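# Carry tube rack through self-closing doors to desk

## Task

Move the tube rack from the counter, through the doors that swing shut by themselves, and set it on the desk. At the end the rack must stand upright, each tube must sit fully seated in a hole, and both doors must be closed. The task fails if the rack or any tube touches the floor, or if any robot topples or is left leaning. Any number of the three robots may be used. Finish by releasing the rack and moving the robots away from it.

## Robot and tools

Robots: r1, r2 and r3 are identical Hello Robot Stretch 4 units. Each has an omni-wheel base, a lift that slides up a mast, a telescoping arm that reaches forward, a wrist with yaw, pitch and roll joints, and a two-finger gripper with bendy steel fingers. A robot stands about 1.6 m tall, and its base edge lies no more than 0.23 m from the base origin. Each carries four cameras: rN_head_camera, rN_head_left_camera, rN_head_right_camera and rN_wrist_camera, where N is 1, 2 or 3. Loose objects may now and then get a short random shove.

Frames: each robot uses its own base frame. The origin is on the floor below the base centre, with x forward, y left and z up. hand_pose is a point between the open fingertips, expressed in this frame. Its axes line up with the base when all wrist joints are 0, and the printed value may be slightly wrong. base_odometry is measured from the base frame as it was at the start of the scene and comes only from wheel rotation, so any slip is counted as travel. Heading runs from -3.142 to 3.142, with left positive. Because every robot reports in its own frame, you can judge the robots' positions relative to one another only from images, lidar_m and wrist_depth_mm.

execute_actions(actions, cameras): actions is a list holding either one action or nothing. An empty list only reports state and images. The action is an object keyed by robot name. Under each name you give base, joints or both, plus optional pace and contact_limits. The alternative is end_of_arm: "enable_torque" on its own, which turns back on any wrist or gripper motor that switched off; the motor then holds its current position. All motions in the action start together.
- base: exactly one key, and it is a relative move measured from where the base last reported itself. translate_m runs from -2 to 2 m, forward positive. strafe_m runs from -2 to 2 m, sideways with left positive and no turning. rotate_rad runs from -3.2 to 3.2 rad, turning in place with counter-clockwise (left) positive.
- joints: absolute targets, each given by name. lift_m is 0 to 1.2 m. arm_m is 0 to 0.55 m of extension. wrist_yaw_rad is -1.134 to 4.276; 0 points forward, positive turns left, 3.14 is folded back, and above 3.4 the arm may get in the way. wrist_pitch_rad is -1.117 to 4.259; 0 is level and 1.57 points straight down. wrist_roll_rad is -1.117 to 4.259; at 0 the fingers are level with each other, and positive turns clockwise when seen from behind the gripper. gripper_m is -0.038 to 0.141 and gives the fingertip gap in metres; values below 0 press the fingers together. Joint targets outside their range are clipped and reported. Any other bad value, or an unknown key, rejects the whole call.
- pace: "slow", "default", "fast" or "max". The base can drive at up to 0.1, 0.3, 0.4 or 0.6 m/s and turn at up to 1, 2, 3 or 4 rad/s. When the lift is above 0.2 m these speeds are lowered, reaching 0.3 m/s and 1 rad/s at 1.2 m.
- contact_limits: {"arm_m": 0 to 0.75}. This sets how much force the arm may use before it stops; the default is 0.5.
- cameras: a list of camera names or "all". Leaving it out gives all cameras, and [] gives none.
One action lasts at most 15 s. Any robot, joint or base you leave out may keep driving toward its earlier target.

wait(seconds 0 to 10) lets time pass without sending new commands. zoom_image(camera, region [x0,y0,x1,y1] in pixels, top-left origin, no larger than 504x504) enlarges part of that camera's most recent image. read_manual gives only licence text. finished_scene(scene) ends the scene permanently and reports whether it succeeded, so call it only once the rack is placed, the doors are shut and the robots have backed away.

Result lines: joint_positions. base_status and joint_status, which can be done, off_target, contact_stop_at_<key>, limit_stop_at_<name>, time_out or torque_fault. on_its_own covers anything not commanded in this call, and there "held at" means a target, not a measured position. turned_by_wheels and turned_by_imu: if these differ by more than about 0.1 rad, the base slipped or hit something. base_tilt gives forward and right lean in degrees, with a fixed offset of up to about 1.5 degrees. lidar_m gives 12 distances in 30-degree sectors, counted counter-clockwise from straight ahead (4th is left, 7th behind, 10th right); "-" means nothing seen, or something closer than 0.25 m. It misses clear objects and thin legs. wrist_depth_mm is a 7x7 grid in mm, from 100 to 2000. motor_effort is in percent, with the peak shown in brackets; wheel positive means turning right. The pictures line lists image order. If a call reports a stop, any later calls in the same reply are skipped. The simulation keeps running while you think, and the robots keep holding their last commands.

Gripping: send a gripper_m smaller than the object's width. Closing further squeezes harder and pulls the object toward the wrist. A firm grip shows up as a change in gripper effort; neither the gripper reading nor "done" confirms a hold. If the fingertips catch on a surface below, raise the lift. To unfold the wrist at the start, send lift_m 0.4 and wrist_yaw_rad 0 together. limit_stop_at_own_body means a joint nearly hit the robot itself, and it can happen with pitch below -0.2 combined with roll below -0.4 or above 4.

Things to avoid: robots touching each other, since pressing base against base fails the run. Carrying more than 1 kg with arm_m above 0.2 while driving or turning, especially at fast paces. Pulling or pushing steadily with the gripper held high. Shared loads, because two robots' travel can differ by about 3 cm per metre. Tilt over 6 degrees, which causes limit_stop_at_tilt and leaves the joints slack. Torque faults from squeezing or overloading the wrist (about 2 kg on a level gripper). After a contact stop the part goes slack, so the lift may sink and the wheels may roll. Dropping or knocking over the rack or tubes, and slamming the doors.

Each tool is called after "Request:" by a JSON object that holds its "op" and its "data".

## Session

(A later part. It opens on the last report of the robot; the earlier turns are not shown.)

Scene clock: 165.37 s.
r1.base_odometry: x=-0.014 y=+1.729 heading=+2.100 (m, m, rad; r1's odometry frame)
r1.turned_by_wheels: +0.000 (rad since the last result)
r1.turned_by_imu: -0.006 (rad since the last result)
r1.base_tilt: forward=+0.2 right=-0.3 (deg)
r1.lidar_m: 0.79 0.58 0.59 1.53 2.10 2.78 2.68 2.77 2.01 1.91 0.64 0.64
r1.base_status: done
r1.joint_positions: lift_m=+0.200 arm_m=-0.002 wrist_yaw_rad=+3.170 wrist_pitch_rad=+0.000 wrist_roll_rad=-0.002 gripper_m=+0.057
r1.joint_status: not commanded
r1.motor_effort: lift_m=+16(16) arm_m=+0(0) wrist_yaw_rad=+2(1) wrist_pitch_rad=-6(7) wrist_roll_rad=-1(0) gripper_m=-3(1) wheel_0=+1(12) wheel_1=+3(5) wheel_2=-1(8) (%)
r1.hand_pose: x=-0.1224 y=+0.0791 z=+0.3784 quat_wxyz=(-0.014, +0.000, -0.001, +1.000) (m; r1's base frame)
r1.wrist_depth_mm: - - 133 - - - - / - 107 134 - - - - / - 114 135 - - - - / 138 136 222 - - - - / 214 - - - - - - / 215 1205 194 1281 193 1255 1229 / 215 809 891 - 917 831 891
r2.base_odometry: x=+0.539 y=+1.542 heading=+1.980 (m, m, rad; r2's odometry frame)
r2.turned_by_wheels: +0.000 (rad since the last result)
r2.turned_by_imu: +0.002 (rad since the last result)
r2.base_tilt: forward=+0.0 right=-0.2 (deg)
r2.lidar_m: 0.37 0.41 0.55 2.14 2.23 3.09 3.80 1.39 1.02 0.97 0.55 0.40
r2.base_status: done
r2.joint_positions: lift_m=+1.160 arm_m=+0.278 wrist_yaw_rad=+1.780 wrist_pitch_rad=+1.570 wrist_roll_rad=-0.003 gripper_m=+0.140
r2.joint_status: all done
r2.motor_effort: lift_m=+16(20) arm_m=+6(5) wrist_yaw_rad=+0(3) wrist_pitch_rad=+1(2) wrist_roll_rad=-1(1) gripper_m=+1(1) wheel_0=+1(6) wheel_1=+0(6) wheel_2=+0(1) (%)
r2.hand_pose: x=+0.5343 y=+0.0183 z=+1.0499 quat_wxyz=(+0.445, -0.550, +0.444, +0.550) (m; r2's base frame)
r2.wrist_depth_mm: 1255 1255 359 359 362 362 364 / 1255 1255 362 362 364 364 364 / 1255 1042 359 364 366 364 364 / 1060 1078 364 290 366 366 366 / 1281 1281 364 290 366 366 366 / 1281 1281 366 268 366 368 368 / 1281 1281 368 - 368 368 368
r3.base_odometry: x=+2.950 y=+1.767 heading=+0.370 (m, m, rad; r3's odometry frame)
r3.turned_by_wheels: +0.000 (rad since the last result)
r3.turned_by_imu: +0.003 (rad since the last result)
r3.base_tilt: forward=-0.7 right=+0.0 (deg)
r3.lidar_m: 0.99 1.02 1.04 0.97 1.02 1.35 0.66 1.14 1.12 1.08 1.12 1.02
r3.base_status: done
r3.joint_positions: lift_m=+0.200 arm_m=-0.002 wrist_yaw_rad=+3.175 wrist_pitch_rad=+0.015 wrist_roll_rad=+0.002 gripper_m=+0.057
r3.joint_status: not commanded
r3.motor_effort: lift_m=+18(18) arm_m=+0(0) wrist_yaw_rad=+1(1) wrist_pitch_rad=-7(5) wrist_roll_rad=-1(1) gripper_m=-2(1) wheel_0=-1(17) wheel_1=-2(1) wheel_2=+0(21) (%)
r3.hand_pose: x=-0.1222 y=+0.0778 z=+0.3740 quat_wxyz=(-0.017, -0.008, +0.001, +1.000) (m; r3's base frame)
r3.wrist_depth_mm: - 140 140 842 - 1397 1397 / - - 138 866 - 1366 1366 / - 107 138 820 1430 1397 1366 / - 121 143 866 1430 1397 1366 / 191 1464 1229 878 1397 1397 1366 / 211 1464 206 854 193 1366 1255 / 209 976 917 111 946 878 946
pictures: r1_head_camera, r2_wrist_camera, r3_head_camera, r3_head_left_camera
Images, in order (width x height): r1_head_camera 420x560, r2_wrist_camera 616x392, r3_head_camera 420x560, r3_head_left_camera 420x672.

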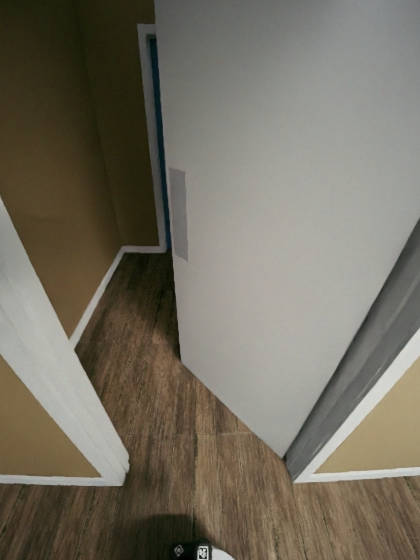

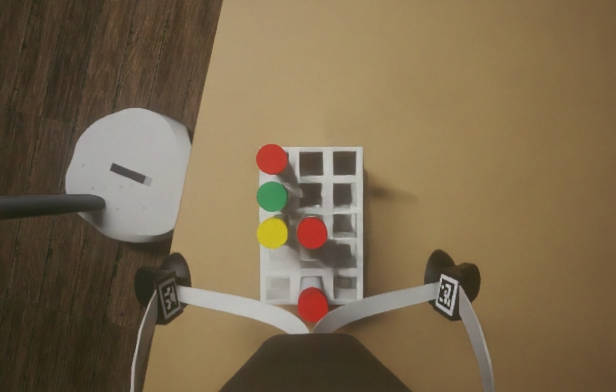

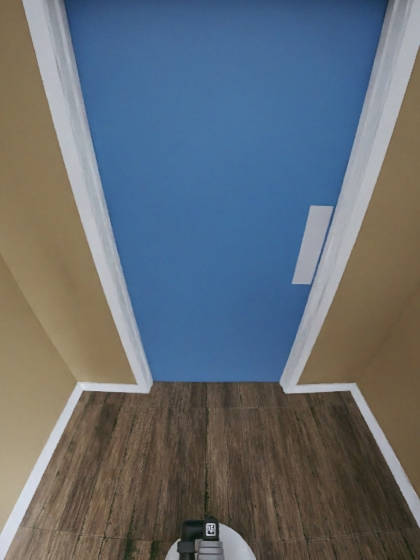

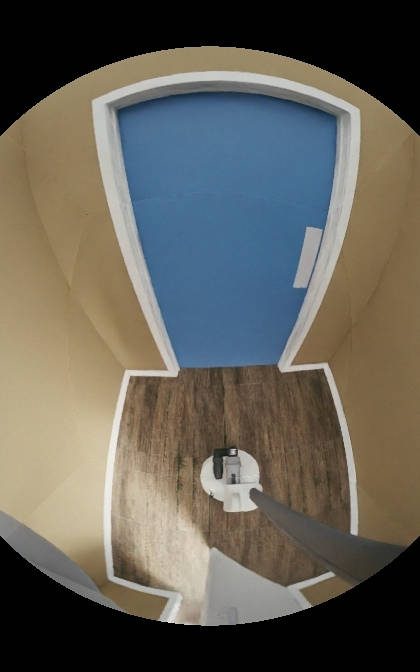

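Request:
{"op": "execute_actions", "data": {"actions": [{"r1": {"base": {"translate_m": 0.27}}, "r2": {"joints": {"lift_m": 1.087}, "pace": "slow"}, "r3": {"base": {"translate_m": 0.74}, "pace": "fast"}}], "cameras": ["r2_wrist_camera", "r2_head_left_camera", "r1_head_camera"]}}

Scene clock: 179.20 s.
r1.base_odometry: x=-0.150 y=+1.962 heading=+2.100 (m, m, rad; r1's odometry frame)
r1.turned_by_wheels: +0.000 (rad since the last result)
r1.turned_by_imu: -0.005 (rad since the last result)
r1.base_tilt: forward=+0.3 right=-0.3 (deg)
r1.lidar_m: 0.25 0.25 0.33 0.58 2.11 2.79 2.95 3.05 2.01 0.84 0.38 0.25
r1.base_status: done
r1.joint_positions: lift_m=+0.200 arm_m=-0.002 wrist_yaw_rad=+3.170 wrist_pitch_rad=+0.000 wrist_roll_rad=-0.002 gripper_m=+0.057
r1.joint_status: not commanded
r1.motor_effort: lift_m=+16(16) arm_m=+0(0) wrist_yaw_rad=+1(1) wrist_pitch_rad=-6(5) wrist_roll_rad=-2(1) gripper_m=-1(3) wheel_0=+3(8) wheel_1=+2(6) wheel_2=-1(14) (%)
r1.hand_pose: x=-0.1224 y=+0.0791 z=+0.3784 quat_wxyz=(-0.014, +0.000, -0.001, +1.000) (m; r1's base frame)
r1.wrist_depth_mm: - - 133 - - - - / - 107 134 - - - - / - 114 135 - - - - / 138 136 222 - - - - / 214 - - - - - - / 215 1229 195 1255 193 1229 1229 / 214 820 891 - 904 820 878
r2.base_odometry: x=+0.539 y=+1.542 heading=+1.980 (m, m, rad; r2's odometry frame)
r2.turned_by_wheels: +0.000 (rad since the last result)
r2.turned_by_imu: +0.003 (rad since the last result)
r2.base_tilt: forward=+0.0 right=-0.3 (deg)
r2.lidar_m: 0.37 0.40 0.55 2.14 2.24 3.09 3.82 1.40 1.03 0.96 0.57 0.38
r2.base_status: not commanded
r2.joint_positions: lift_m=+1.087 arm_m=+0.278 wrist_yaw_rad=+1.780 wrist_pitch_rad=+1.570 wrist_roll_rad=-0.003 gripper_m=+0.140
r2.joint_status: all done
r2.motor_effort: lift_m=+16(14) arm_m=+6(5) wrist_yaw_rad=+0(0) wrist_pitch_rad=+2(1) wrist_roll_rad=+0(2) gripper_m=+1(4) wheel_0=+1(1) wheel_1=+0(0) wheel_2=+0(0) (%)
r2.hand_pose: x=+0.5343 y=+0.0183 z=+0.9770 quat_wxyz=(+0.445, -0.550, +0.444, +0.550) (m; r2's base frame)
r2.wrist_depth_mm: 1182 1160 289 289 290 289 290 / 1205 1182 289 290 290 290 290 / 1182 976 290 289 290 291 291 / 976 976 291 216 293 291 294 / 1182 991 293 215 293 293 291 / 1205 293 253 216 254 296 293 / 1229 294 294 - 296 296 294
r3.base_odometry: x=+3.640 y=+2.034 heading=+0.370 (m, m, rad; r3's odometry frame)
r3.turned_by_wheels: +0.000 (rad since the last result)
r3.turned_by_imu: +0.003 (rad since the last result)
r3.base_tilt: forward=-0.7 right=+0.0 (deg)
r3.lidar_m: 0.25 0.27 0.37 0.69 1.03 1.41 2.02 1.55 1.11 0.73 0.36 0.25
r3.base_status: done
r3.joint_positions: lift_m=+0.200 arm_m=-0.002 wrist_yaw_rad=+3.175 wrist_pitch_rad=+0.015 wrist_roll_rad=+0.002 gripper_m=+0.057
r3.joint_status: not commanded
r3.motor_effort: lift_m=+18(18) arm_m=+0(0) wrist_yaw_rad=+0(2) wrist_pitch_rad=-5(6) wrist_roll_rad=-2(1) gripper_m=-4(6) wheel_0=-1(5) wheel_1=-1(7) wheel_2=+1(11) (%)
r3.hand_pose: x=-0.1222 y=+0.0778 z=+0.3740 quat_wxyz=(-0.017, -0.008, +0.001, +1.000) (m; r3's base frame)
r3.wrist_depth_mm: - 140 140 - - - 1464 / - - 138 - - - 1397 / - 107 138 - - - 1464 / - 121 143 - - - 1464 / 192 1983 - - - - 1464 / 211 1537 205 1499 193 1397 1336 / 208 976 931 111 960 878 960
pictures: r1_head_camera, r2_head_left_camera, r2_wrist_camera
Images, in order (width x height): r1_head_camera 420x560, r2_head_left_camera 420x672, r2_wrist_camera 616x392.

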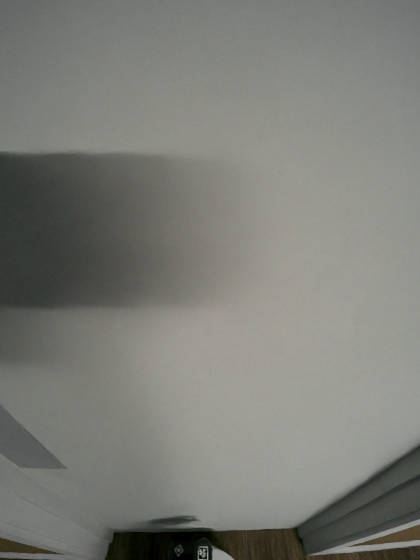

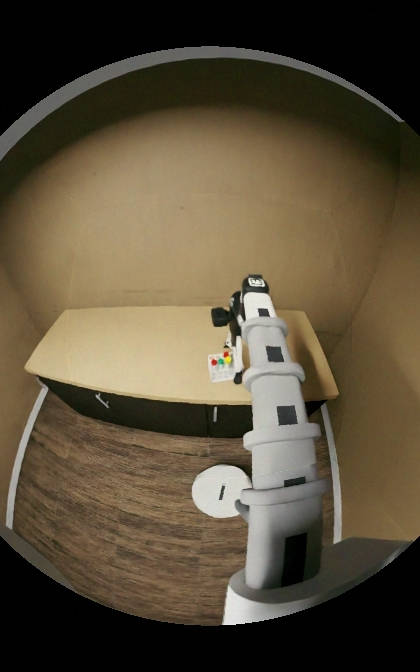

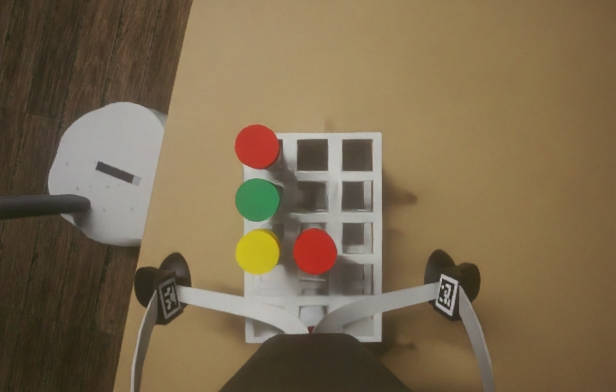

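Request:
{"op": "execute_actions", "data": {"actions": [{"r1": {"base": {"translate_m": 1.0}}, "r2": {"joints": {"gripper_m": 0.05}}, "r3": {"base": {"translate_m": 1.05}}}], "cameras": ["r2_wrist_camera", "r1_head_left_camera", "r3_head_left_camera"]}}

Scene clock: 190.57 s.
r1.base_odometry: x=-0.654 y=+2.825 heading=+2.100 (m, m, rad; r1's odometry frame)
r1.turned_by_wheels: +0.000 (rad since the last result)
r1.turned_by_imu: +0.015 (rad since the last result)
r1.base_tilt: forward=+0.3 right=-0.3 (deg)
r1.lidar_m: 1.21 1.34 1.09 1.00 0.98 0.78 4.04 0.46 0.25 0.27 1.16 1.47
r1.base_status: done
r1.joint_positions: lift_m=+0.200 arm_m=-0.002 wrist_yaw_rad=+3.170 wrist_pitch_rad=+0.000 wrist_roll_rad=-0.002 gripper_m=+0.057
r1.joint_status: not commanded
r1.motor_effort: lift_m=+18(18) arm_m=+0(0) wrist_yaw_rad=+0(2) wrist_pitch_rad=-6(6) wrist_roll_rad=-1(1) gripper_m=-2(1) wheel_0=+8(24) wheel_1=+0(24) wheel_2=-3(34) (%)
r1.hand_pose: x=-0.1224 y=+0.0791 z=+0.3783 quat_wxyz=(-0.014, +0.000, -0.001, +1.000) (m; r1's base frame)
r1.wrist_depth_mm: - - 133 - - 768 768 / - 107 134 - - 768 759 / - 114 135 - - 768 768 / 138 136 222 - - 768 768 / 214 1863 - - - 768 778 / 214 1098 194 1229 193 778 778 / 214 778 904 - 917 768 778
r2.base_odometry: x=+0.539 y=+1.542 heading=+1.980 (m, m, rad; r2's odometry frame)
r2.turned_by_wheels: +0.000 (rad since the last result)
r2.turned_by_imu: +0.002 (rad since the last result)
r2.base_tilt: forward=+0.0 right=-0.3 (deg)
r2.lidar_m: 0.37 0.41 0.52 2.15 2.23 3.06 3.80 1.42 1.00 0.96 0.57 0.40
r2.base_status: not commanded
r2.joint_positions: lift_m=+1.087 arm_m=+0.278 wrist_yaw_rad=+1.780 wrist_pitch_rad=+1.570 wrist_roll_rad=-0.003 gripper_m=+0.050
r2.joint_status: all done
r2.motor_effort: lift_m=+16(16) arm_m=+6(6) wrist_yaw_rad=+0(0) wrist_pitch_rad=+2(2) wrist_roll_rad=-1(1) gripper_m=-11(8) wheel_0=+0(1) wheel_1=+0(0) wheel_2=+0(0) (%)
r2.hand_pose: x=+0.5343 y=+0.0183 z=+0.9770 quat_wxyz=(+0.445, -0.550, +0.444, +0.550) (m; r2's base frame)
r2.wrist_depth_mm: 1182 1182 289 289 287 290 290 / 1182 1205 289 290 290 291 289 / 1205 976 289 281 291 291 291 / 976 976 290 208 290 291 291 / 1205 991 290 207 294 293 293 / 1205 291 195 207 206 294 293 / 1205 293 293 - 294 296 294
r3.base_odometry: x=+3.739 y=+2.127 heading=+0.314 (m, m, rad; r3's odometry frame)
r3.turned_by_wheels: -0.055 (rad since the last result)
r3.turned_by_imu: +0.191 (rad since the last result)
r3.base_tilt: forward=-0.8 right=+0.0 (deg)
r3.lidar_m: - 0.25 0.37 0.85 0.96 1.58 1.22 1.47 1.22 0.51 0.25 0.25
r3.base_status: translate_m contact_stop (by the wheels' count: +0.124 of +1.050)
r3.joint_positions: lift_m=+0.200 arm_m=-0.002 wrist_yaw_rad=+3.175 wrist_pitch_rad=+0.015 wrist_roll_rad=+0.002 gripper_m=+0.057
r3.joint_status: not commanded
r3.on_its_own: the wheels are slack since a contact_stop
r3.motor_effort: lift_m=+20(20) arm_m=+0(0) wrist_yaw_rad=+2(2) wrist_pitch_rad=-5(5) wrist_roll_rad=-1(1) gripper_m=-7(3) wheel_0=+0(30) wheel_1=+0(29) wheel_2=+0(36) (%)
r3.hand_pose: x=-0.1222 y=+0.0779 z=+0.3738 quat_wxyz=(-0.016, -0.008, +0.001, +1.000) (m; r3's base frame)
r3.wrist_depth_mm: - 140 140 - - - 1808 / - - 139 - - - 1863 / - 107 138 - - - 1808 / - 121 143 1618 - - 1863 / 192 1661 - 1499 - - 1863 / 211 1537 205 1336 194 1397 1397 / 209 991 931 111 976 878 960
pictures: r1_head_left_camera, r2_wrist_camera, r3_head_left_camera
Images, in order (width x height): r1_head_left_camera 420x672, r2_wrist_camera 616x392, r3_head_left_camera 420x672.

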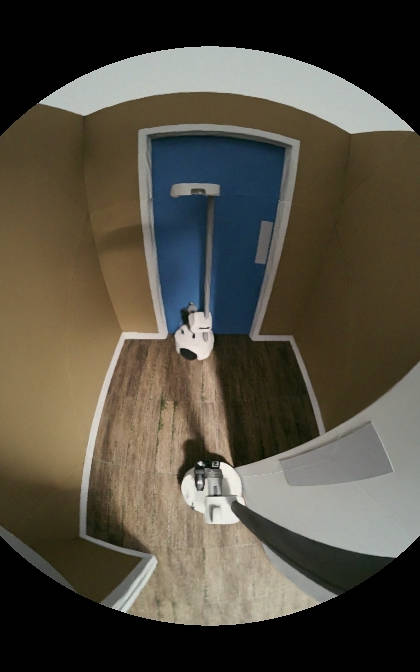

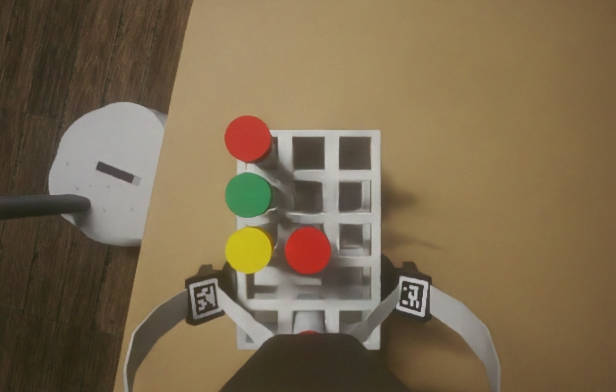

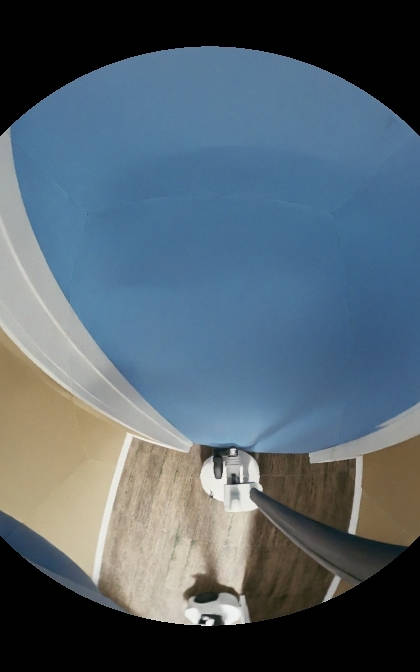

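Request:
{"op": "execute_actions", "data": {"actions": [{"r2": {"joints": {"lift_m": 1.16}}, "r3": {"base": {"rotate_rad": -0.19}}}], "cameras": []}}

Request:
{"op": "execute_actions", "data": {"actions": [{"r2": {"joints": {"arm_m": 0.0}}, "r3": {"base": {"strafe_m": -0.33}}, "r1": {"base": {"strafe_m": -0.2}, "pace": "slow"}}], "cameras": ["r2_wrist_camera", "r1_head_left_camera", "r3_head_right_camera"]}}

Scene clock: 200.00 s.
r1.base_odometry: x=-0.654 y=+2.825 heading=+2.100 (m, m, rad; r1's odometry frame)
r1.turned_by_wheels: +0.000 (rad since the last result)
r1.turned_by_imu: -0.002 (rad since the last result)
r1.base_tilt: forward=+0.3 right=-0.4 (deg)
r1.lidar_m: 1.19 1.36 1.06 1.01 0.97 0.77 4.02 0.45 0.25 0.25 1.13 1.47
r1.base_status: not commanded
r1.joint_positions: lift_m=+0.200 arm_m=-0.002 wrist_yaw_rad=+3.170 wrist_pitch_rad=+0.000 wrist_roll_rad=-0.002 gripper_m=+0.057
r1.joint_status: not commanded
r1.motor_effort: lift_m=+18(18) arm_m=+0(0) wrist_yaw_rad=+1(0) wrist_pitch_rad=-7(6) wrist_roll_rad=+1(1) gripper_m=-2(2) wheel_0=+8(8) wheel_1=+0(0) wheel_2=-3(3) (%)
r1.hand_pose: x=-0.1224 y=+0.0791 z=+0.3783 quat_wxyz=(-0.014, +0.000, -0.001, +1.000) (m; r1's base frame)
r1.wrist_depth_mm: - - 133 - - 759 759 / - 107 134 - - 768 768 / - 114 135 - - 768 768 / 138 136 221 - - 778 768 / 214 1921 - - - 778 768 / 214 1118 194 1255 192 768 778 / 214 768 891 - 904 778 759
r2.base_odometry: x=+0.539 y=+1.542 heading=+1.980 (m, m, rad; r2's odometry frame)
r2.turned_by_wheels: +0.000 (rad since the last result)
r2.turned_by_imu: +0.001 (rad since the last result)
r2.base_tilt: forward=+0.1 right=-0.3 (deg)
r2.lidar_m: 0.36 0.40 0.55 2.15 2.22 3.06 3.79 1.41 1.01 0.97 0.56 0.39
r2.base_status: not commanded
r2.joint_positions: lift_m=+1.160 arm_m=+0.278 wrist_yaw_rad=+1.780 wrist_pitch_rad=+1.570 wrist_roll_rad=-0.003 gripper_m=+0.050
r2.joint_status: all done
r2.motor_effort: lift_m=+22(20) arm_m=+6(6) wrist_yaw_rad=-1(0) wrist_pitch_rad=+2(1) wrist_roll_rad=-1(1) gripper_m=-11(10) wheel_0=+0(1) wheel_1=+0(0) wheel_2=+0(0) (%)
r2.hand_pose: x=+0.5344 y=+0.0183 z=+1.0495 quat_wxyz=(+0.445, -0.550, +0.444, +0.550) (m; r2's base frame)
r2.wrist_depth_mm: 1281 1255 362 359 359 362 362 / 1281 1255 362 362 362 362 364 / 1255 1060 362 281 364 364 362 / 1078 1042 364 208 366 364 364 / 1281 1281 366 206 364 366 366 / 1255 1281 195 207 207 368 368 / 1308 366 366 - 368 368 368
r3.base_odometry: x=+3.738 y=+2.127 heading=+0.126 (m, m, rad; r3's odometry frame)
r3.turned_by_wheels: -0.188 (rad since the last result)
r3.turned_by_imu: -0.186 (rad since the last result)
r3.base_tilt: forward=-0.8 right=+0.0 (deg)
r3.lidar_m: - 0.25 0.30 0.52 0.90 1.26 1.20 1.31 1.26 0.69 0.30 0.25
r3.base_status: done
r3.joint_positions: lift_m=+0.200 arm_m=-0.002 wrist_yaw_rad=+3.175 wrist_pitch_rad=+0.015 wrist_roll_rad=+0.002 gripper_m=+0.057
r3.joint_status: not commanded
r3.motor_effort: lift_m=+20(19) arm_m=+0(0) wrist_yaw_rad=+2(3) wrist_pitch_rad=-6(5) wrist_roll_rad=-2(3) gripper_m=-2(3) wheel_0=+28(30) wheel_1=+18(21) wheel_2=-25(26) (%)
r3.hand_pose: x=-0.1222 y=+0.0779 z=+0.3738 quat_wxyz=(-0.016, -0.008, +0.001, +1.000) (m; r3's base frame)
r3.wrist_depth_mm: - 140 140 - - 1921 1229 / - - 138 - - 1983 1255 / - 107 138 - - 1983 1281 / - 121 142 - - 1983 1281 / 192 - - - - - 1281 / 211 1537 205 1366 195 1430 1229 / 209 991 917 111 960 878 946
pictures: none
No camera images: the call's "cameras" was empty. Leave "cameras" out to get every camera's image.

Scene clock: 203.13 s.
r1.base_odometry: x=-0.482 y=+2.926 heading=+2.100 (m, m, rad; r1's odometry frame)
r1.turned_by_wheels: +0.000 (rad since the last result)
r1.turned_by_imu: -0.001 (rad since the last result)
r1.base_tilt: forward=+0.3 right=-0.4 (deg)
r1.lidar_m: 1.17 1.67 1.26 1.22 0.98 0.90 4.10 0.28 0.25 - 0.25 1.18
r1.base_status: done
r1.joint_positions: lift_m=+0.200 arm_m=-0.002 wrist_yaw_rad=+3.170 wrist_pitch_rad=+0.000 wrist_roll_rad=-0.002 gripper_m=+0.057
r1.joint_status: not commanded
r1.motor_effort: lift_m=+18(18) arm_m=+0(1) wrist_yaw_rad=+1(0) wrist_pitch_rad=-6(5) wrist_roll_rad=+1(2) gripper_m=-2(3) wheel_0=+7(14) wheel_1=-7(11) wheel_2=+0(8) (%)
r1.hand_pose: x=-0.1224 y=+0.0791 z=+0.3783 quat_wxyz=(-0.014, +0.000, -0.001, +1.000) (m; r1's base frame)
r1.wrist_depth_mm: - - 133 - - - 778 / - 107 134 - - - 759 / - 114 135 - - - 778 / 138 136 222 - - - 768 / 214 559 - - - - 768 / 216 521 195 1229 193 1255 768 / 214 480 842 - 917 820 778
r2.base_odometry: x=+0.539 y=+1.542 heading=+1.980 (m, m, rad; r2's odometry frame)
r2.turned_by_wheels: +0.000 (rad since the last result)
r2.turned_by_imu: +0.001 (rad since the last result)
r2.base_tilt: forward=+0.0 right=-0.2 (deg)
r2.lidar_m: 0.38 0.25 0.54 2.15 2.24 3.08 3.79 1.39 1.01 0.97 0.57 0.39
r2.base_status: not commanded
r2.joint_positions: lift_m=+1.160 arm_m=+0.004 wrist_yaw_rad=+1.780 wrist_pitch_rad=+1.570 wrist_roll_rad=-0.003 gripper_m=+0.050
r2.joint_status: all done
joint sent to its limit — the command would take r2.arm_m past its lower limit, so that joint was sent only as far as its limit.
r2.motor_effort: lift_m=+22(22) arm_m=-5(7) wrist_yaw_rad=+0(0) wrist_pitch_rad=+2(1) wrist_roll_rad=-1(1) gripper_m=-11(14) wheel_0=+0(0) wheel_1=+0(0) wheel_2=+0(0) (%)
r2.hand_pose: x=+0.2599 y=+0.0183 z=+1.0495 quat_wxyz=(+0.444, -0.550, +0.444, +0.550) (m; r2's base frame)
r2.wrist_depth_mm: 1281 1255 1281 1281 1281 382 364 / 1255 1255 1281 1281 931 364 364 / 1281 1255 1042 281 707 368 366 / 1281 1255 1042 207 569 366 366 / 512 1255 1042 207 484 366 370 / 1255 1281 195 206 206 368 370 / 1281 1308 1281 - 375 370 370
r3.base_odometry: x=+3.779 y=+1.799 heading=+0.126 (m, m, rad; r3's odometry frame)
r3.turned_by_wheels: +0.000 (rad since the last result)
r3.turned_by_imu: +0.001 (rad since the last result)
r3.base_tilt: forward=-0.7 right=+0.0 (deg)
r3.lidar_m: - 0.25 0.30 0.68 1.25 1.72 1.20 1.26 0.88 0.53 0.30 0.26
r3.base_status: done
r3.joint_positions: lift_m=+0.200 arm_m=-0.002 wrist_yaw_rad=+3.175 wrist_pitch_rad=+0.015 wrist_roll_rad=+0.002 gripper_m=+0.057
r3.joint_status: not commanded
r3.motor_effort: lift_m=+20(20) arm_m=+0(0) wrist_yaw_rad=+2(2) wrist_pitch_rad=-5(6) wrist_roll_rad=+0(1) gripper_m=-3(3) wheel_0=-1(27) wheel_1=+2(15) wheel_2=+1(26) (%)
r3.hand_pose: x=-0.1222 y=+0.0779 z=+0.3738 quat_wxyz=(-0.016, -0.008, +0.001, +1.000) (m; r3's base frame)
r3.wrist_depth_mm: - 140 140 - - - 1808 / - - 139 - - - 1756 / - 107 138 - - - 1756 / - 121 143 1537 - - 1808 / 193 1618 - 1537 - - 1808 / 211 1499 206 1366 193 1397 1366 / 210 976 917 111 960 866 960
pictures: r1_head_left_camera, r2_wrist_camera, r3_head_right_camera
Images, in order (width x height): r1_head_left_camera 420x672, r2_wrist_camera 616x392, r3_head_right_camera 420x672.

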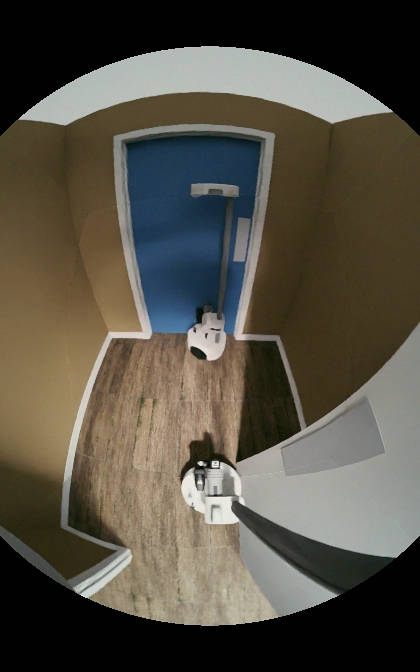

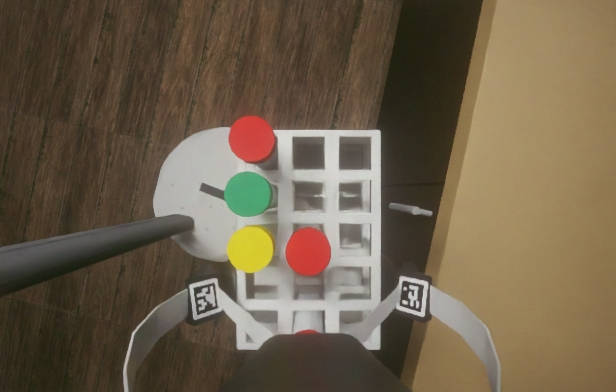

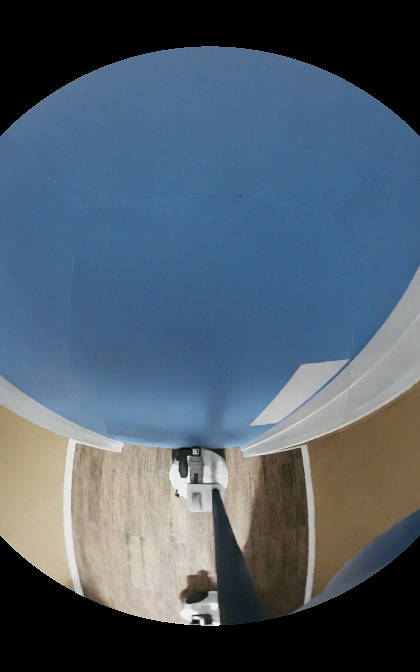

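Request:
{"op": "execute_actions", "data": {"actions": [{"r2": {"base": {"translate_m": -0.35}}, "r3": {"base": {"translate_m": 0.3}, "pace": "slow"}, "r1": {"base": {"strafe_m": -0.3}, "pace": "slow"}}], "cameras": []}}

Request:
{"op": "execute_actions", "data": {"actions": [{"r2": {"base": {"rotate_rad": -1.57}, "joints": {"lift_m": 0.85}}, "r3": {"base": {"translate_m": 0.3}, "pace": "slow"}}], "cameras": ["r2_head_right_camera", "r1_head_left_camera", "r3_head_right_camera"]}}

Scene clock: 217.87 s.
r1.base_odometry: x=-0.445 y=+2.955 heading=+2.061 (m, m, rad; r1's odometry frame)
r1.turned_by_wheels: -0.039 (rad since the last result)
r1.turned_by_imu: -0.035 (rad since the last result)
r1.base_tilt: forward=+0.3 right=-0.4 (deg)
r1.lidar_m: 1.50 1.70 1.33 1.26 1.02 0.93 4.14 0.28 0.25 - 0.25 1.07
r1.base_status: strafe_m contact_stop (by the wheels' count: -0.047 of -0.300)
r1.joint_positions: lift_m=+0.200 arm_m=-0.002 wrist_yaw_rad=+3.170 wrist_pitch_rad=+0.000 wrist_roll_rad=-0.002 gripper_m=+0.057
r1.joint_status: not commanded
r1.on_its_own: the wheels are slack since a contact_stop
r1.motor_effort: lift_m=+17(18) arm_m=+0(0) wrist_yaw_rad=+0(2) wrist_pitch_rad=-6(7) wrist_roll_rad=+1(1) gripper_m=-2(3) wheel_0=+0(30) wheel_1=+0(38) wheel_2=+0(6) (%)
r1.hand_pose: x=-0.1224 y=+0.0791 z=+0.3783 quat_wxyz=(-0.014, +0.000, -0.001, +1.000) (m; r1's base frame)
r1.wrist_depth_mm: - - 134 - - - 798 / - 107 134 - - - 778 / - 114 135 - - - 788 / 138 136 220 - - - 778 / 214 535 - - - - 798 / 215 496 195 1255 193 1255 788 / 215 462 866 - 917 820 788
r2.base_odometry: x=+0.678 y=+1.221 heading=+1.980 (m, m, rad; r2's odometry frame)
r2.turned_by_wheels: +0.000 (rad since the last result)
r2.turned_by_imu: +0.004 (rad since the last result)
r2.base_tilt: forward=+0.0 right=-0.2 (deg)
r2.lidar_m: 0.71 0.25 1.08 2.14 2.25 3.07 3.43 1.03 1.02 0.97 1.03 0.78
r2.base_status: done
r2.joint_positions: lift_m=+1.160 arm_m=+0.003 wrist_yaw_rad=+1.780 wrist_pitch_rad=+1.570 wrist_roll_rad=-0.003 gripper_m=+0.050
r2.joint_status: not commanded
r2.motor_effort: lift_m=+22(22) arm_m=-6(6) wrist_yaw_rad=-1(0) wrist_pitch_rad=+1(2) wrist_roll_rad=-1(2) gripper_m=-13(14) wheel_0=-2(6) wheel_1=+0(5) wheel_2=+0(8) (%)
r2.hand_pose: x=+0.2599 y=+0.0183 z=+1.0495 quat_wxyz=(+0.444, -0.550, +0.444, +0.550) (m; r2's base frame)
r2.wrist_depth_mm: 1281 1255 1255 1255 1255 1255 866 / 1255 1281 1255 1281 1281 1281 820 / 1281 1255 1060 279 1281 1281 778 / 1255 1255 1042 206 1281 1060 750 / 512 1281 1078 207 1281 991 707 / 1308 1255 195 206 207 842 676 / 1281 1308 1308 - 1255 854 647
r3.base_odometry: x=+4.076 y=+1.837 heading=+0.127 (m, m, rad; r3's odometry frame)
r3.turned_by_wheels: +0.001 (rad since the last result)
r3.turned_by_imu: +0.006 (rad since the last result)
r3.base_tilt: forward=-0.8 right=+0.0 (deg)
r3.lidar_m: 0.25 - 0.25 0.31 1.24 1.71 1.51 1.24 0.33 0.32 1.23 0.27
r3.base_status: done
r3.joint_positions: lift_m=+0.200 arm_m=-0.002 wrist_yaw_rad=+3.196 wrist_pitch_rad=+0.015 wrist_roll_rad=+0.002 gripper_m=+0.057
r3.joint_status: not commanded
r3.on_its_own: wrist_yaw_rad is at rest, and its effort (-59) is outside its rest range (-13 to +13)
r3.motor_effort: lift_m=+20(20) arm_m=+1(0) wrist_yaw_rad=-59(72) wrist_pitch_rad=-5(7) wrist_roll_rad=-1(2) gripper_m=-2(4) wheel_0=+11(20) wheel_1=+14(13) wheel_2=-13(23) (%)
r3.hand_pose: x=-0.1239 y=+0.0717 z=+0.3738 quat_wxyz=(-0.027, -0.008, +0.001, +1.000) (m; r3's base frame)
r3.wrist_depth_mm: - 140 138 - - - 1921 / - - 137 - - - 1808 / - 104 137 - - - 1921 / - 119 139 1756 - - 1921 / 187 1499 - 1708 - - 1863 / 202 1499 206 1537 193 1464 1397 / 201 991 931 111 991 891 960
pictures: none
No camera images: the call's "cameras" was empty. Leave "cameras" out to get every camera's image.

not run: a stop came earlier in this reply.

Request:
{"op": "execute_actions", "data": {"actions": [{"r2": {"base": {"rotate_rad": -1.57}, "joints": {"lift_m": 0.85}}, "r3": {"base": {"rotate_rad": -1.57}, "pace": "slow"}, "r1": {"base": {"translate_m": 0.33}}}], "cameras": ["r2_head_right_camera", "r1_head_right_camera", "r3_head_left_camera"]}}

Scene clock: 242.10 s.
r1.base_odometry: x=-0.601 y=+3.246 heading=+2.062 (m, m, rad; r1's odometry frame)
r1.turned_by_wheels: +0.000 (rad since the last result)
r1.turned_by_imu: -0.006 (rad since the last result)
r1.base_tilt: forward=+0.3 right=-0.3 (deg)
r1.lidar_m: 1.17 1.41 1.35 1.28 1.33 1.21 0.76 0.25 0.27 0.78 0.80 1.06
r1.base_status: done
r1.joint_positions: lift_m=+0.200 arm_m=-0.002 wrist_yaw_rad=+3.170 wrist_pitch_rad=+0.000 wrist_roll_rad=-0.002 gripper_m=+0.057
r1.joint_status: not commanded
r1.motor_effort: lift_m=+18(18) arm_m=+0(0) wrist_yaw_rad=+1(1) wrist_pitch_rad=-5(6) wrist_roll_rad=+0(1) gripper_m=-1(3) wheel_0=+5(10) wheel_1=-1(4) wheel_2=+0(15) (%)
r1.hand_pose: x=-0.1224 y=+0.0791 z=+0.3783 quat_wxyz=(-0.014, +0.000, -0.001, +1.000) (m; r1's base frame)
r1.wrist_depth_mm: - - 134 - - 1160 1078 / - 107 134 - - 1138 1098 / - 114 135 - - 1160 1098 / 138 136 222 - - 1138 1098 / 216 484 759 - - 1160 1118 / 215 449 194 1255 193 1098 1098 / 215 415 788 - 917 820 891
r2.base_odometry: x=+0.678 y=+1.221 heading=+0.410 (m, m, rad; r2's odometry frame)
r2.turned_by_wheels: -1.570 (rad since the last result)
r2.turned_by_imu: -1.557 (rad since the last result)
r2.base_tilt: forward=+0.0 right=-0.3 (deg)
r2.lidar_m: 0.97 0.27 0.74 0.73 0.76 1.04 2.15 2.26 3.06 3.36 1.03 1.02
r2.base_status: done
r2.joint_positions: lift_m=+0.850 arm_m=+0.004 wrist_yaw_rad=+1.780 wrist_pitch_rad=+1.570 wrist_roll_rad=-0.003 gripper_m=+0.050
r2.joint_status: all done
r2.motor_effort: lift_m=+17(17) arm_m=-6(6) wrist_yaw_rad=-1(0) wrist_pitch_rad=+2(1) wrist_roll_rad=+0(1) gripper_m=-12(11) wheel_0=+0(5) wheel_1=+1(6) wheel_2=+3(7) (%)
r2.hand_pose: x=+0.2599 y=+0.0183 z=+0.7399 quat_wxyz=(+0.444, -0.550, +0.444, +0.550) (m; r2's base frame)
r2.wrist_depth_mm: 960 946 960 960 960 960 960 / 946 960 946 960 960 960 960 / 946 741 750 281 960 976 976 / 960 750 750 208 960 960 976 / 512 741 750 207 960 976 960 / 960 976 195 208 207 991 931 / 976 976 991 - 960 976 917
r3.base_odometry: x=+4.076 y=+1.836 heading=-1.442 (m, m, rad; r3's odometry frame)
r3.turned_by_wheels: -1.569 (rad since the last result)
r3.turned_by_imu: -1.575 (rad since the last result)
r3.base_tilt: forward=-0.7 right=+0.0 (deg)
r3.lidar_m: 0.33 1.24 0.28 0.25 - 0.25 0.32 1.24 1.72 1.17 1.26 0.34
r3.base_status: done
r3.joint_positions: lift_m=+0.200 arm_m=-0.002 wrist_yaw_rad=+3.175 wrist_pitch_rad=+0.015 wrist_roll_rad=+0.002 gripper_m=+0.057
r3.joint_status: not commanded
r3.motor_effort: lift_m=+19(19) arm_m=+1(0) wrist_yaw_rad=+0(63) wrist_pitch_rad=-5(5) wrist_roll_rad=-1(1) gripper_m=-2(3) wheel_0=-11(13) wheel_1=+16(23) wheel_2=+6(12) (%)
r3.hand_pose: x=-0.1223 y=+0.0778 z=+0.3739 quat_wxyz=(-0.017, -0.008, +0.001, +1.000) (m; r3's base frame)
r3.wrist_depth_mm: - 140 140 492 310 224 186 / - - 138 492 312 226 187 / - 107 138 430 314 227 189 / - 122 142 466 314 228 189 / 192 1366 809 504 300 229 189 / 211 1366 206 473 193 220 190 / 209 991 798 111 286 203 189
pictures: r1_head_right_camera, r2_head_right_camera, r3_head_left_camera
Images, in order (width x height): r1_head_right_camera 420x672, r2_head_right_camera 420x672, r3_head_left_camera 420x672.

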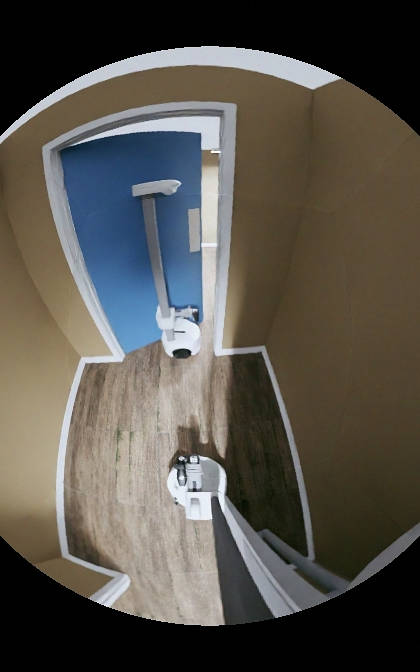

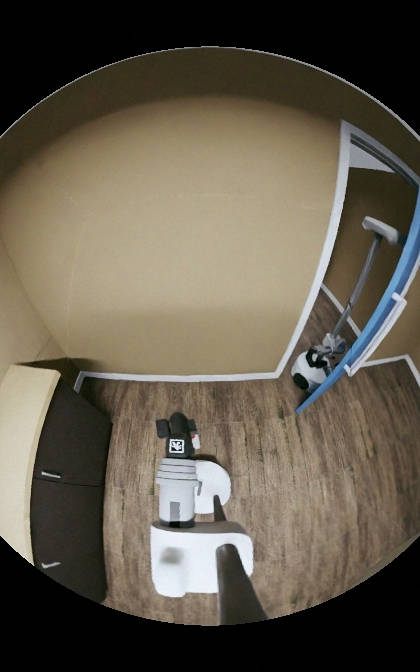

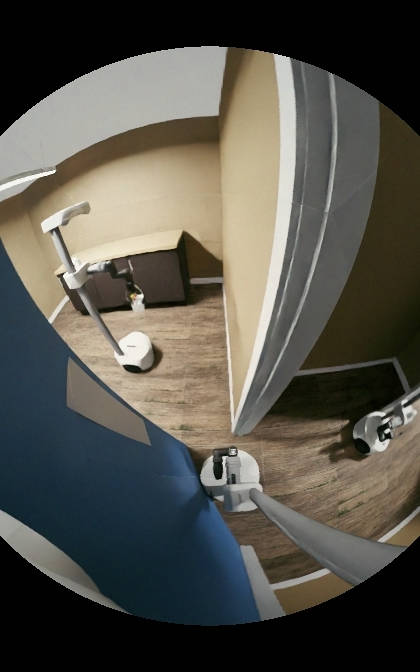

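Request:
{"op": "execute_actions", "data": {"actions": [{"r3": {"base": {"strafe_m": 0.55}}, "r1": {"base": {"strafe_m": -0.07}, "pace": "slow"}, "r2": {"base": {"translate_m": 0.4}}}], "cameras": []}}

Request:
{"op": "execute_actions", "data": {"actions": [{"r3": {"base": {"translate_m": -0.36}}}], "cameras": ["r2_head_right_camera", "r1_head_right_camera", "r3_head_left_camera"]}}

Scene clock: 251.13 s.
r1.base_odometry: x=-0.555 y=+3.275 heading=+2.048 (m, m, rad; r1's odometry frame)
r1.turned_by_wheels: -0.013 (rad since the last result)
r1.turned_by_imu: -0.056 (rad since the last result)
r1.base_tilt: forward=+0.3 right=-0.3 (deg)
r1.lidar_m: 1.19 1.43 1.42 1.31 1.35 1.24 0.78 0.25 0.28 0.72 0.75 0.95
r1.base_status: strafe_m contact_stop (by the wheels' count: -0.054 of -0.070)
r1.joint_positions: lift_m=+0.200 arm_m=-0.002 wrist_yaw_rad=+3.170 wrist_pitch_rad=+0.000 wrist_roll_rad=-0.002 gripper_m=+0.057
r1.joint_status: not commanded
r1.on_its_own: the wheels are slack since a contact_stop
r1.motor_effort: lift_m=+18(18) arm_m=+0(0) wrist_yaw_rad=+1(1) wrist_pitch_rad=-8(8) wrist_roll_rad=-1(0) gripper_m=-3(5) wheel_0=+0(21) wheel_1=+0(37) wheel_2=+0(11) (%)
r1.hand_pose: x=-0.1224 y=+0.0791 z=+0.3783 quat_wxyz=(-0.014, +0.000, -0.001, +1.000) (m; r1's base frame)
r1.wrist_depth_mm: - - 133 - - 1138 1160 / - 107 134 - - 1138 1182 / - 114 135 - - 1160 1182 / 138 136 221 - - 1160 1160 / 214 488 778 - - 1160 1160 / 215 452 195 1255 192 1160 1138 / 213 415 798 - 917 820 891
r2.base_odometry: x=+1.045 y=+1.381 heading=+0.410 (m, m, rad; r2's odometry frame)
r2.turned_by_wheels: +0.000 (rad since the last result)
r2.turned_by_imu: +0.002 (rad since the last result)
r2.base_tilt: forward=+0.0 right=-0.3 (deg)
r2.lidar_m: 0.56 0.25 0.82 0.73 0.75 1.04 2.55 2.65 3.51 0.90 0.83 0.58
r2.base_status: done
r2.joint_positions: lift_m=+0.850 arm_m=+0.004 wrist_yaw_rad=+1.780 wrist_pitch_rad=+1.570 wrist_roll_rad=-0.003 gripper_m=+0.050
r2.joint_status: not commanded
r2.motor_effort: lift_m=+17(17) arm_m=-6(6) wrist_yaw_rad=+0(0) wrist_pitch_rad=+1(1) wrist_roll_rad=-1(1) gripper_m=-11(12) wheel_0=+2(5) wheel_1=-1(6) wheel_2=+1(9) (%)
r2.hand_pose: x=+0.2599 y=+0.0183 z=+0.7399 quat_wxyz=(+0.444, -0.550, +0.444, +0.550) (m; r2's base frame)
r2.wrist_depth_mm: 946 960 946 946 960 866 564 / 960 976 960 960 960 798 530 / 960 750 741 279 960 741 508 / 960 750 750 207 976 691 484 / 512 750 750 207 917 654 459 / 976 976 195 207 207 544 436 / 960 960 976 - 842 549 421
r3.base_odometry: x=+4.621 y=+1.906 heading=-1.442 (m, m, rad; r3's odometry frame)
r3.turned_by_wheels: +0.000 (rad since the last result)
r3.turned_by_imu: -0.001 (rad since the last result)
r3.base_tilt: forward=-0.7 right=+0.1 (deg)
r3.lidar_m: 0.90 1.92 2.65 2.54 0.25 3.14 0.25 0.32 0.96 1.70 0.67 0.85
r3.base_status: done
r3.joint_positions: lift_m=+0.200 arm_m=-0.002 wrist_yaw_rad=+3.175 wrist_pitch_rad=+0.015 wrist_roll_rad=+0.002 gripper_m=+0.057
r3.joint_status: not commanded
r3.motor_effort: lift_m=+20(20) arm_m=+0(0) wrist_yaw_rad=+0(1) wrist_pitch_rad=-6(6) wrist_roll_rad=-1(2) gripper_m=-3(1) wheel_0=-7(24) wheel_1=+2(27) wheel_2=+5(10) (%)
r3.hand_pose: x=-0.1223 y=+0.0778 z=+0.3739 quat_wxyz=(-0.017, -0.008, +0.001, +1.000) (m; r3's base frame)
r3.wrist_depth_mm: - 140 140 317 271 235 213 / - - 138 319 271 236 214 / - 108 138 304 271 236 213 / - 122 143 310 271 236 212 / 193 455 387 319 266 236 213 / 211 492 205 312 195 231 214 / 209 500 377 111 260 223 214
pictures: none
No camera images: the call's "cameras" was empty. Leave "cameras" out to get every camera's image.

not run: a stop came earlier in this reply.

Request:
{"op": "execute_actions", "data": {"actions": [{"r3": {"base": {"translate_m": -0.36}}, "r1": {"base": {"strafe_m": 0.005}, "pace": "slow"}}], "cameras": ["r2_head_right_camera", "r1_head_right_camera", "r3_head_left_camera"]}}

Scene clock: 258.07 s.
r1.base_odometry: x=-0.559 y=+3.273 heading=+2.048 (m, m, rad; r1's odometry frame)
r1.turned_by_wheels: +0.000 (rad since the last result)
r1.turned_by_imu: -0.003 (rad since the last result)
r1.base_tilt: forward=+0.3 right=-0.3 (deg)
r1.lidar_m: 1.21 1.42 1.42 1.30 1.33 1.23 0.80 0.25 0.28 0.74 0.75 0.96
r1.base_status: done
r1.joint_positions: lift_m=+0.200 arm_m=-0.002 wrist_yaw_rad=+3.170 wrist_pitch_rad=+0.000 wrist_roll_rad=-0.002 gripper_m=+0.057
r1.joint_status: not commanded
r1.motor_effort: lift_m=+18(18) arm_m=+0(0) wrist_yaw_rad=+0(0) wrist_pitch_rad=-6(8) wrist_roll_rad=+0(2) gripper_m=-2(3) wheel_0=-3(2) wheel_1=+1(7) wheel_2=+0(1) (%)
r1.hand_pose: x=-0.1224 y=+0.0791 z=+0.3783 quat_wxyz=(-0.014, +0.000, -0.001, +1.000) (m; r1's base frame)
r1.wrist_depth_mm: - - 134 - - 1138 1160 / - 107 133 - - 1118 1138 / - 114 135 - - 1138 1182 / 138 136 222 - - 1160 1182 / 215 484 788 - - 1160 1182 / 214 452 194 1255 193 1138 1182 / 214 415 798 - 917 820 878
r2.base_odometry: x=+1.045 y=+1.381 heading=+0.410 (m, m, rad; r2's odometry frame)
r2.turned_by_wheels: +0.000 (rad since the last result)
r2.turned_by_imu: +0.002 (rad since the last result)
r2.base_tilt: forward=+0.0 right=-0.3 (deg)
r2.lidar_m: 0.57 0.26 0.83 0.73 0.76 1.06 2.56 2.68 3.49 1.25 0.82 0.59
r2.base_status: not commanded
r2.joint_positions: lift_m=+0.850 arm_m=+0.004 wrist_yaw_rad=+1.780 wrist_pitch_rad=+1.570 wrist_roll_rad=-0.003 gripper_m=+0.050
r2.joint_status: not commanded
r2.motor_effort: lift_m=+17(17) arm_m=-6(6) wrist_yaw_rad=+0(0) wrist_pitch_rad=+1(2) wrist_roll_rad=-1(1) gripper_m=-9(10) wheel_0=+2(2) wheel_1=-1(1) wheel_2=+1(1) (%)
r2.hand_pose: x=+0.2599 y=+0.0183 z=+0.7399 quat_wxyz=(+0.444, -0.550, +0.444, +0.550) (m; r2's base frame)
r2.wrist_depth_mm: 946 946 960 946 946 866 559 / 960 976 960 960 960 798 535 / 960 741 741 281 976 741 504 / 946 750 750 208 976 691 484 / 512 741 750 207 904 654 462 / 960 976 195 207 207 549 442 / 976 960 960 - 842 544 421
r3.base_odometry: x=+4.575 y=+2.263 heading=-1.443 (m, m, rad; r3's odometry frame)
r3.turned_by_wheels: +0.000 (rad since the last result)
r3.turned_by_imu: -0.077 (rad since the last result)
r3.base_tilt: forward=-0.7 right=+0.0 (deg)
r3.lidar_m: 1.25 2.23 2.67 2.50 0.29 0.25 - 0.25 0.31 1.86 1.79 0.92
r3.base_status: done
r3.joint_positions: lift_m=+0.200 arm_m=-0.002 wrist_yaw_rad=+3.175 wrist_pitch_rad=+0.015 wrist_roll_rad=+0.002 gripper_m=+0.057
r3.joint_status: not commanded
r3.motor_effort: lift_m=+19(20) arm_m=+1(0) wrist_yaw_rad=+1(1) wrist_pitch_rad=-5(6) wrist_roll_rad=-3(1) gripper_m=-2(3) wheel_0=-5(14) wheel_1=-6(17) wheel_2=+6(20) (%)
r3.hand_pose: x=-0.1223 y=+0.0778 z=+0.3739 quat_wxyz=(-0.017, -0.008, +0.001, +1.000) (m; r3's base frame)
r3.wrist_depth_mm: - 140 140 322 312 306 300 / - - 138 322 314 306 300 / - 107 138 319 314 306 300 / - 121 143 319 314 304 300 / 193 336 329 319 312 304 300 / 211 340 205 319 193 304 300 / 209 340 327 111 310 301 297
pictures: r1_head_right_camera, r2_head_right_camera, r3_head_left_camera
Images, in order (width x height): r1_head_right_camera 420x672, r2_head_right_camera 420x672, r3_head_left_camera 420x672.

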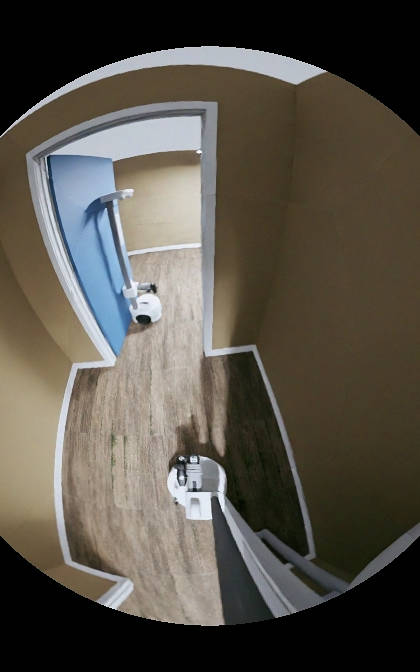

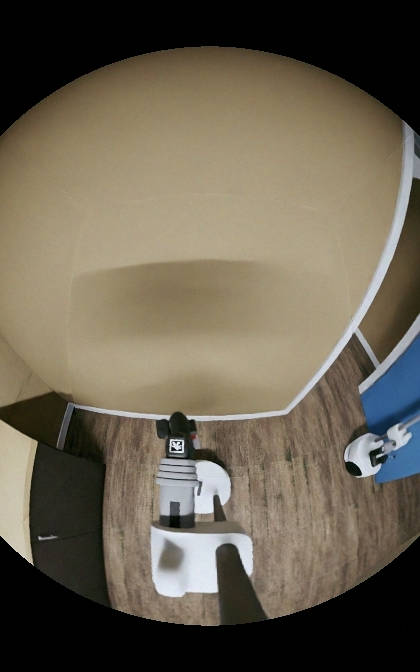

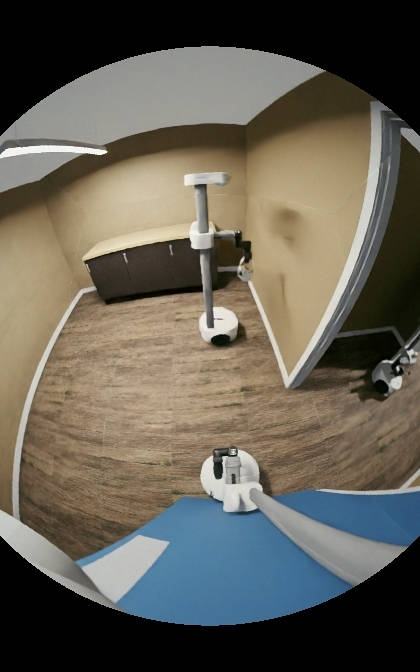

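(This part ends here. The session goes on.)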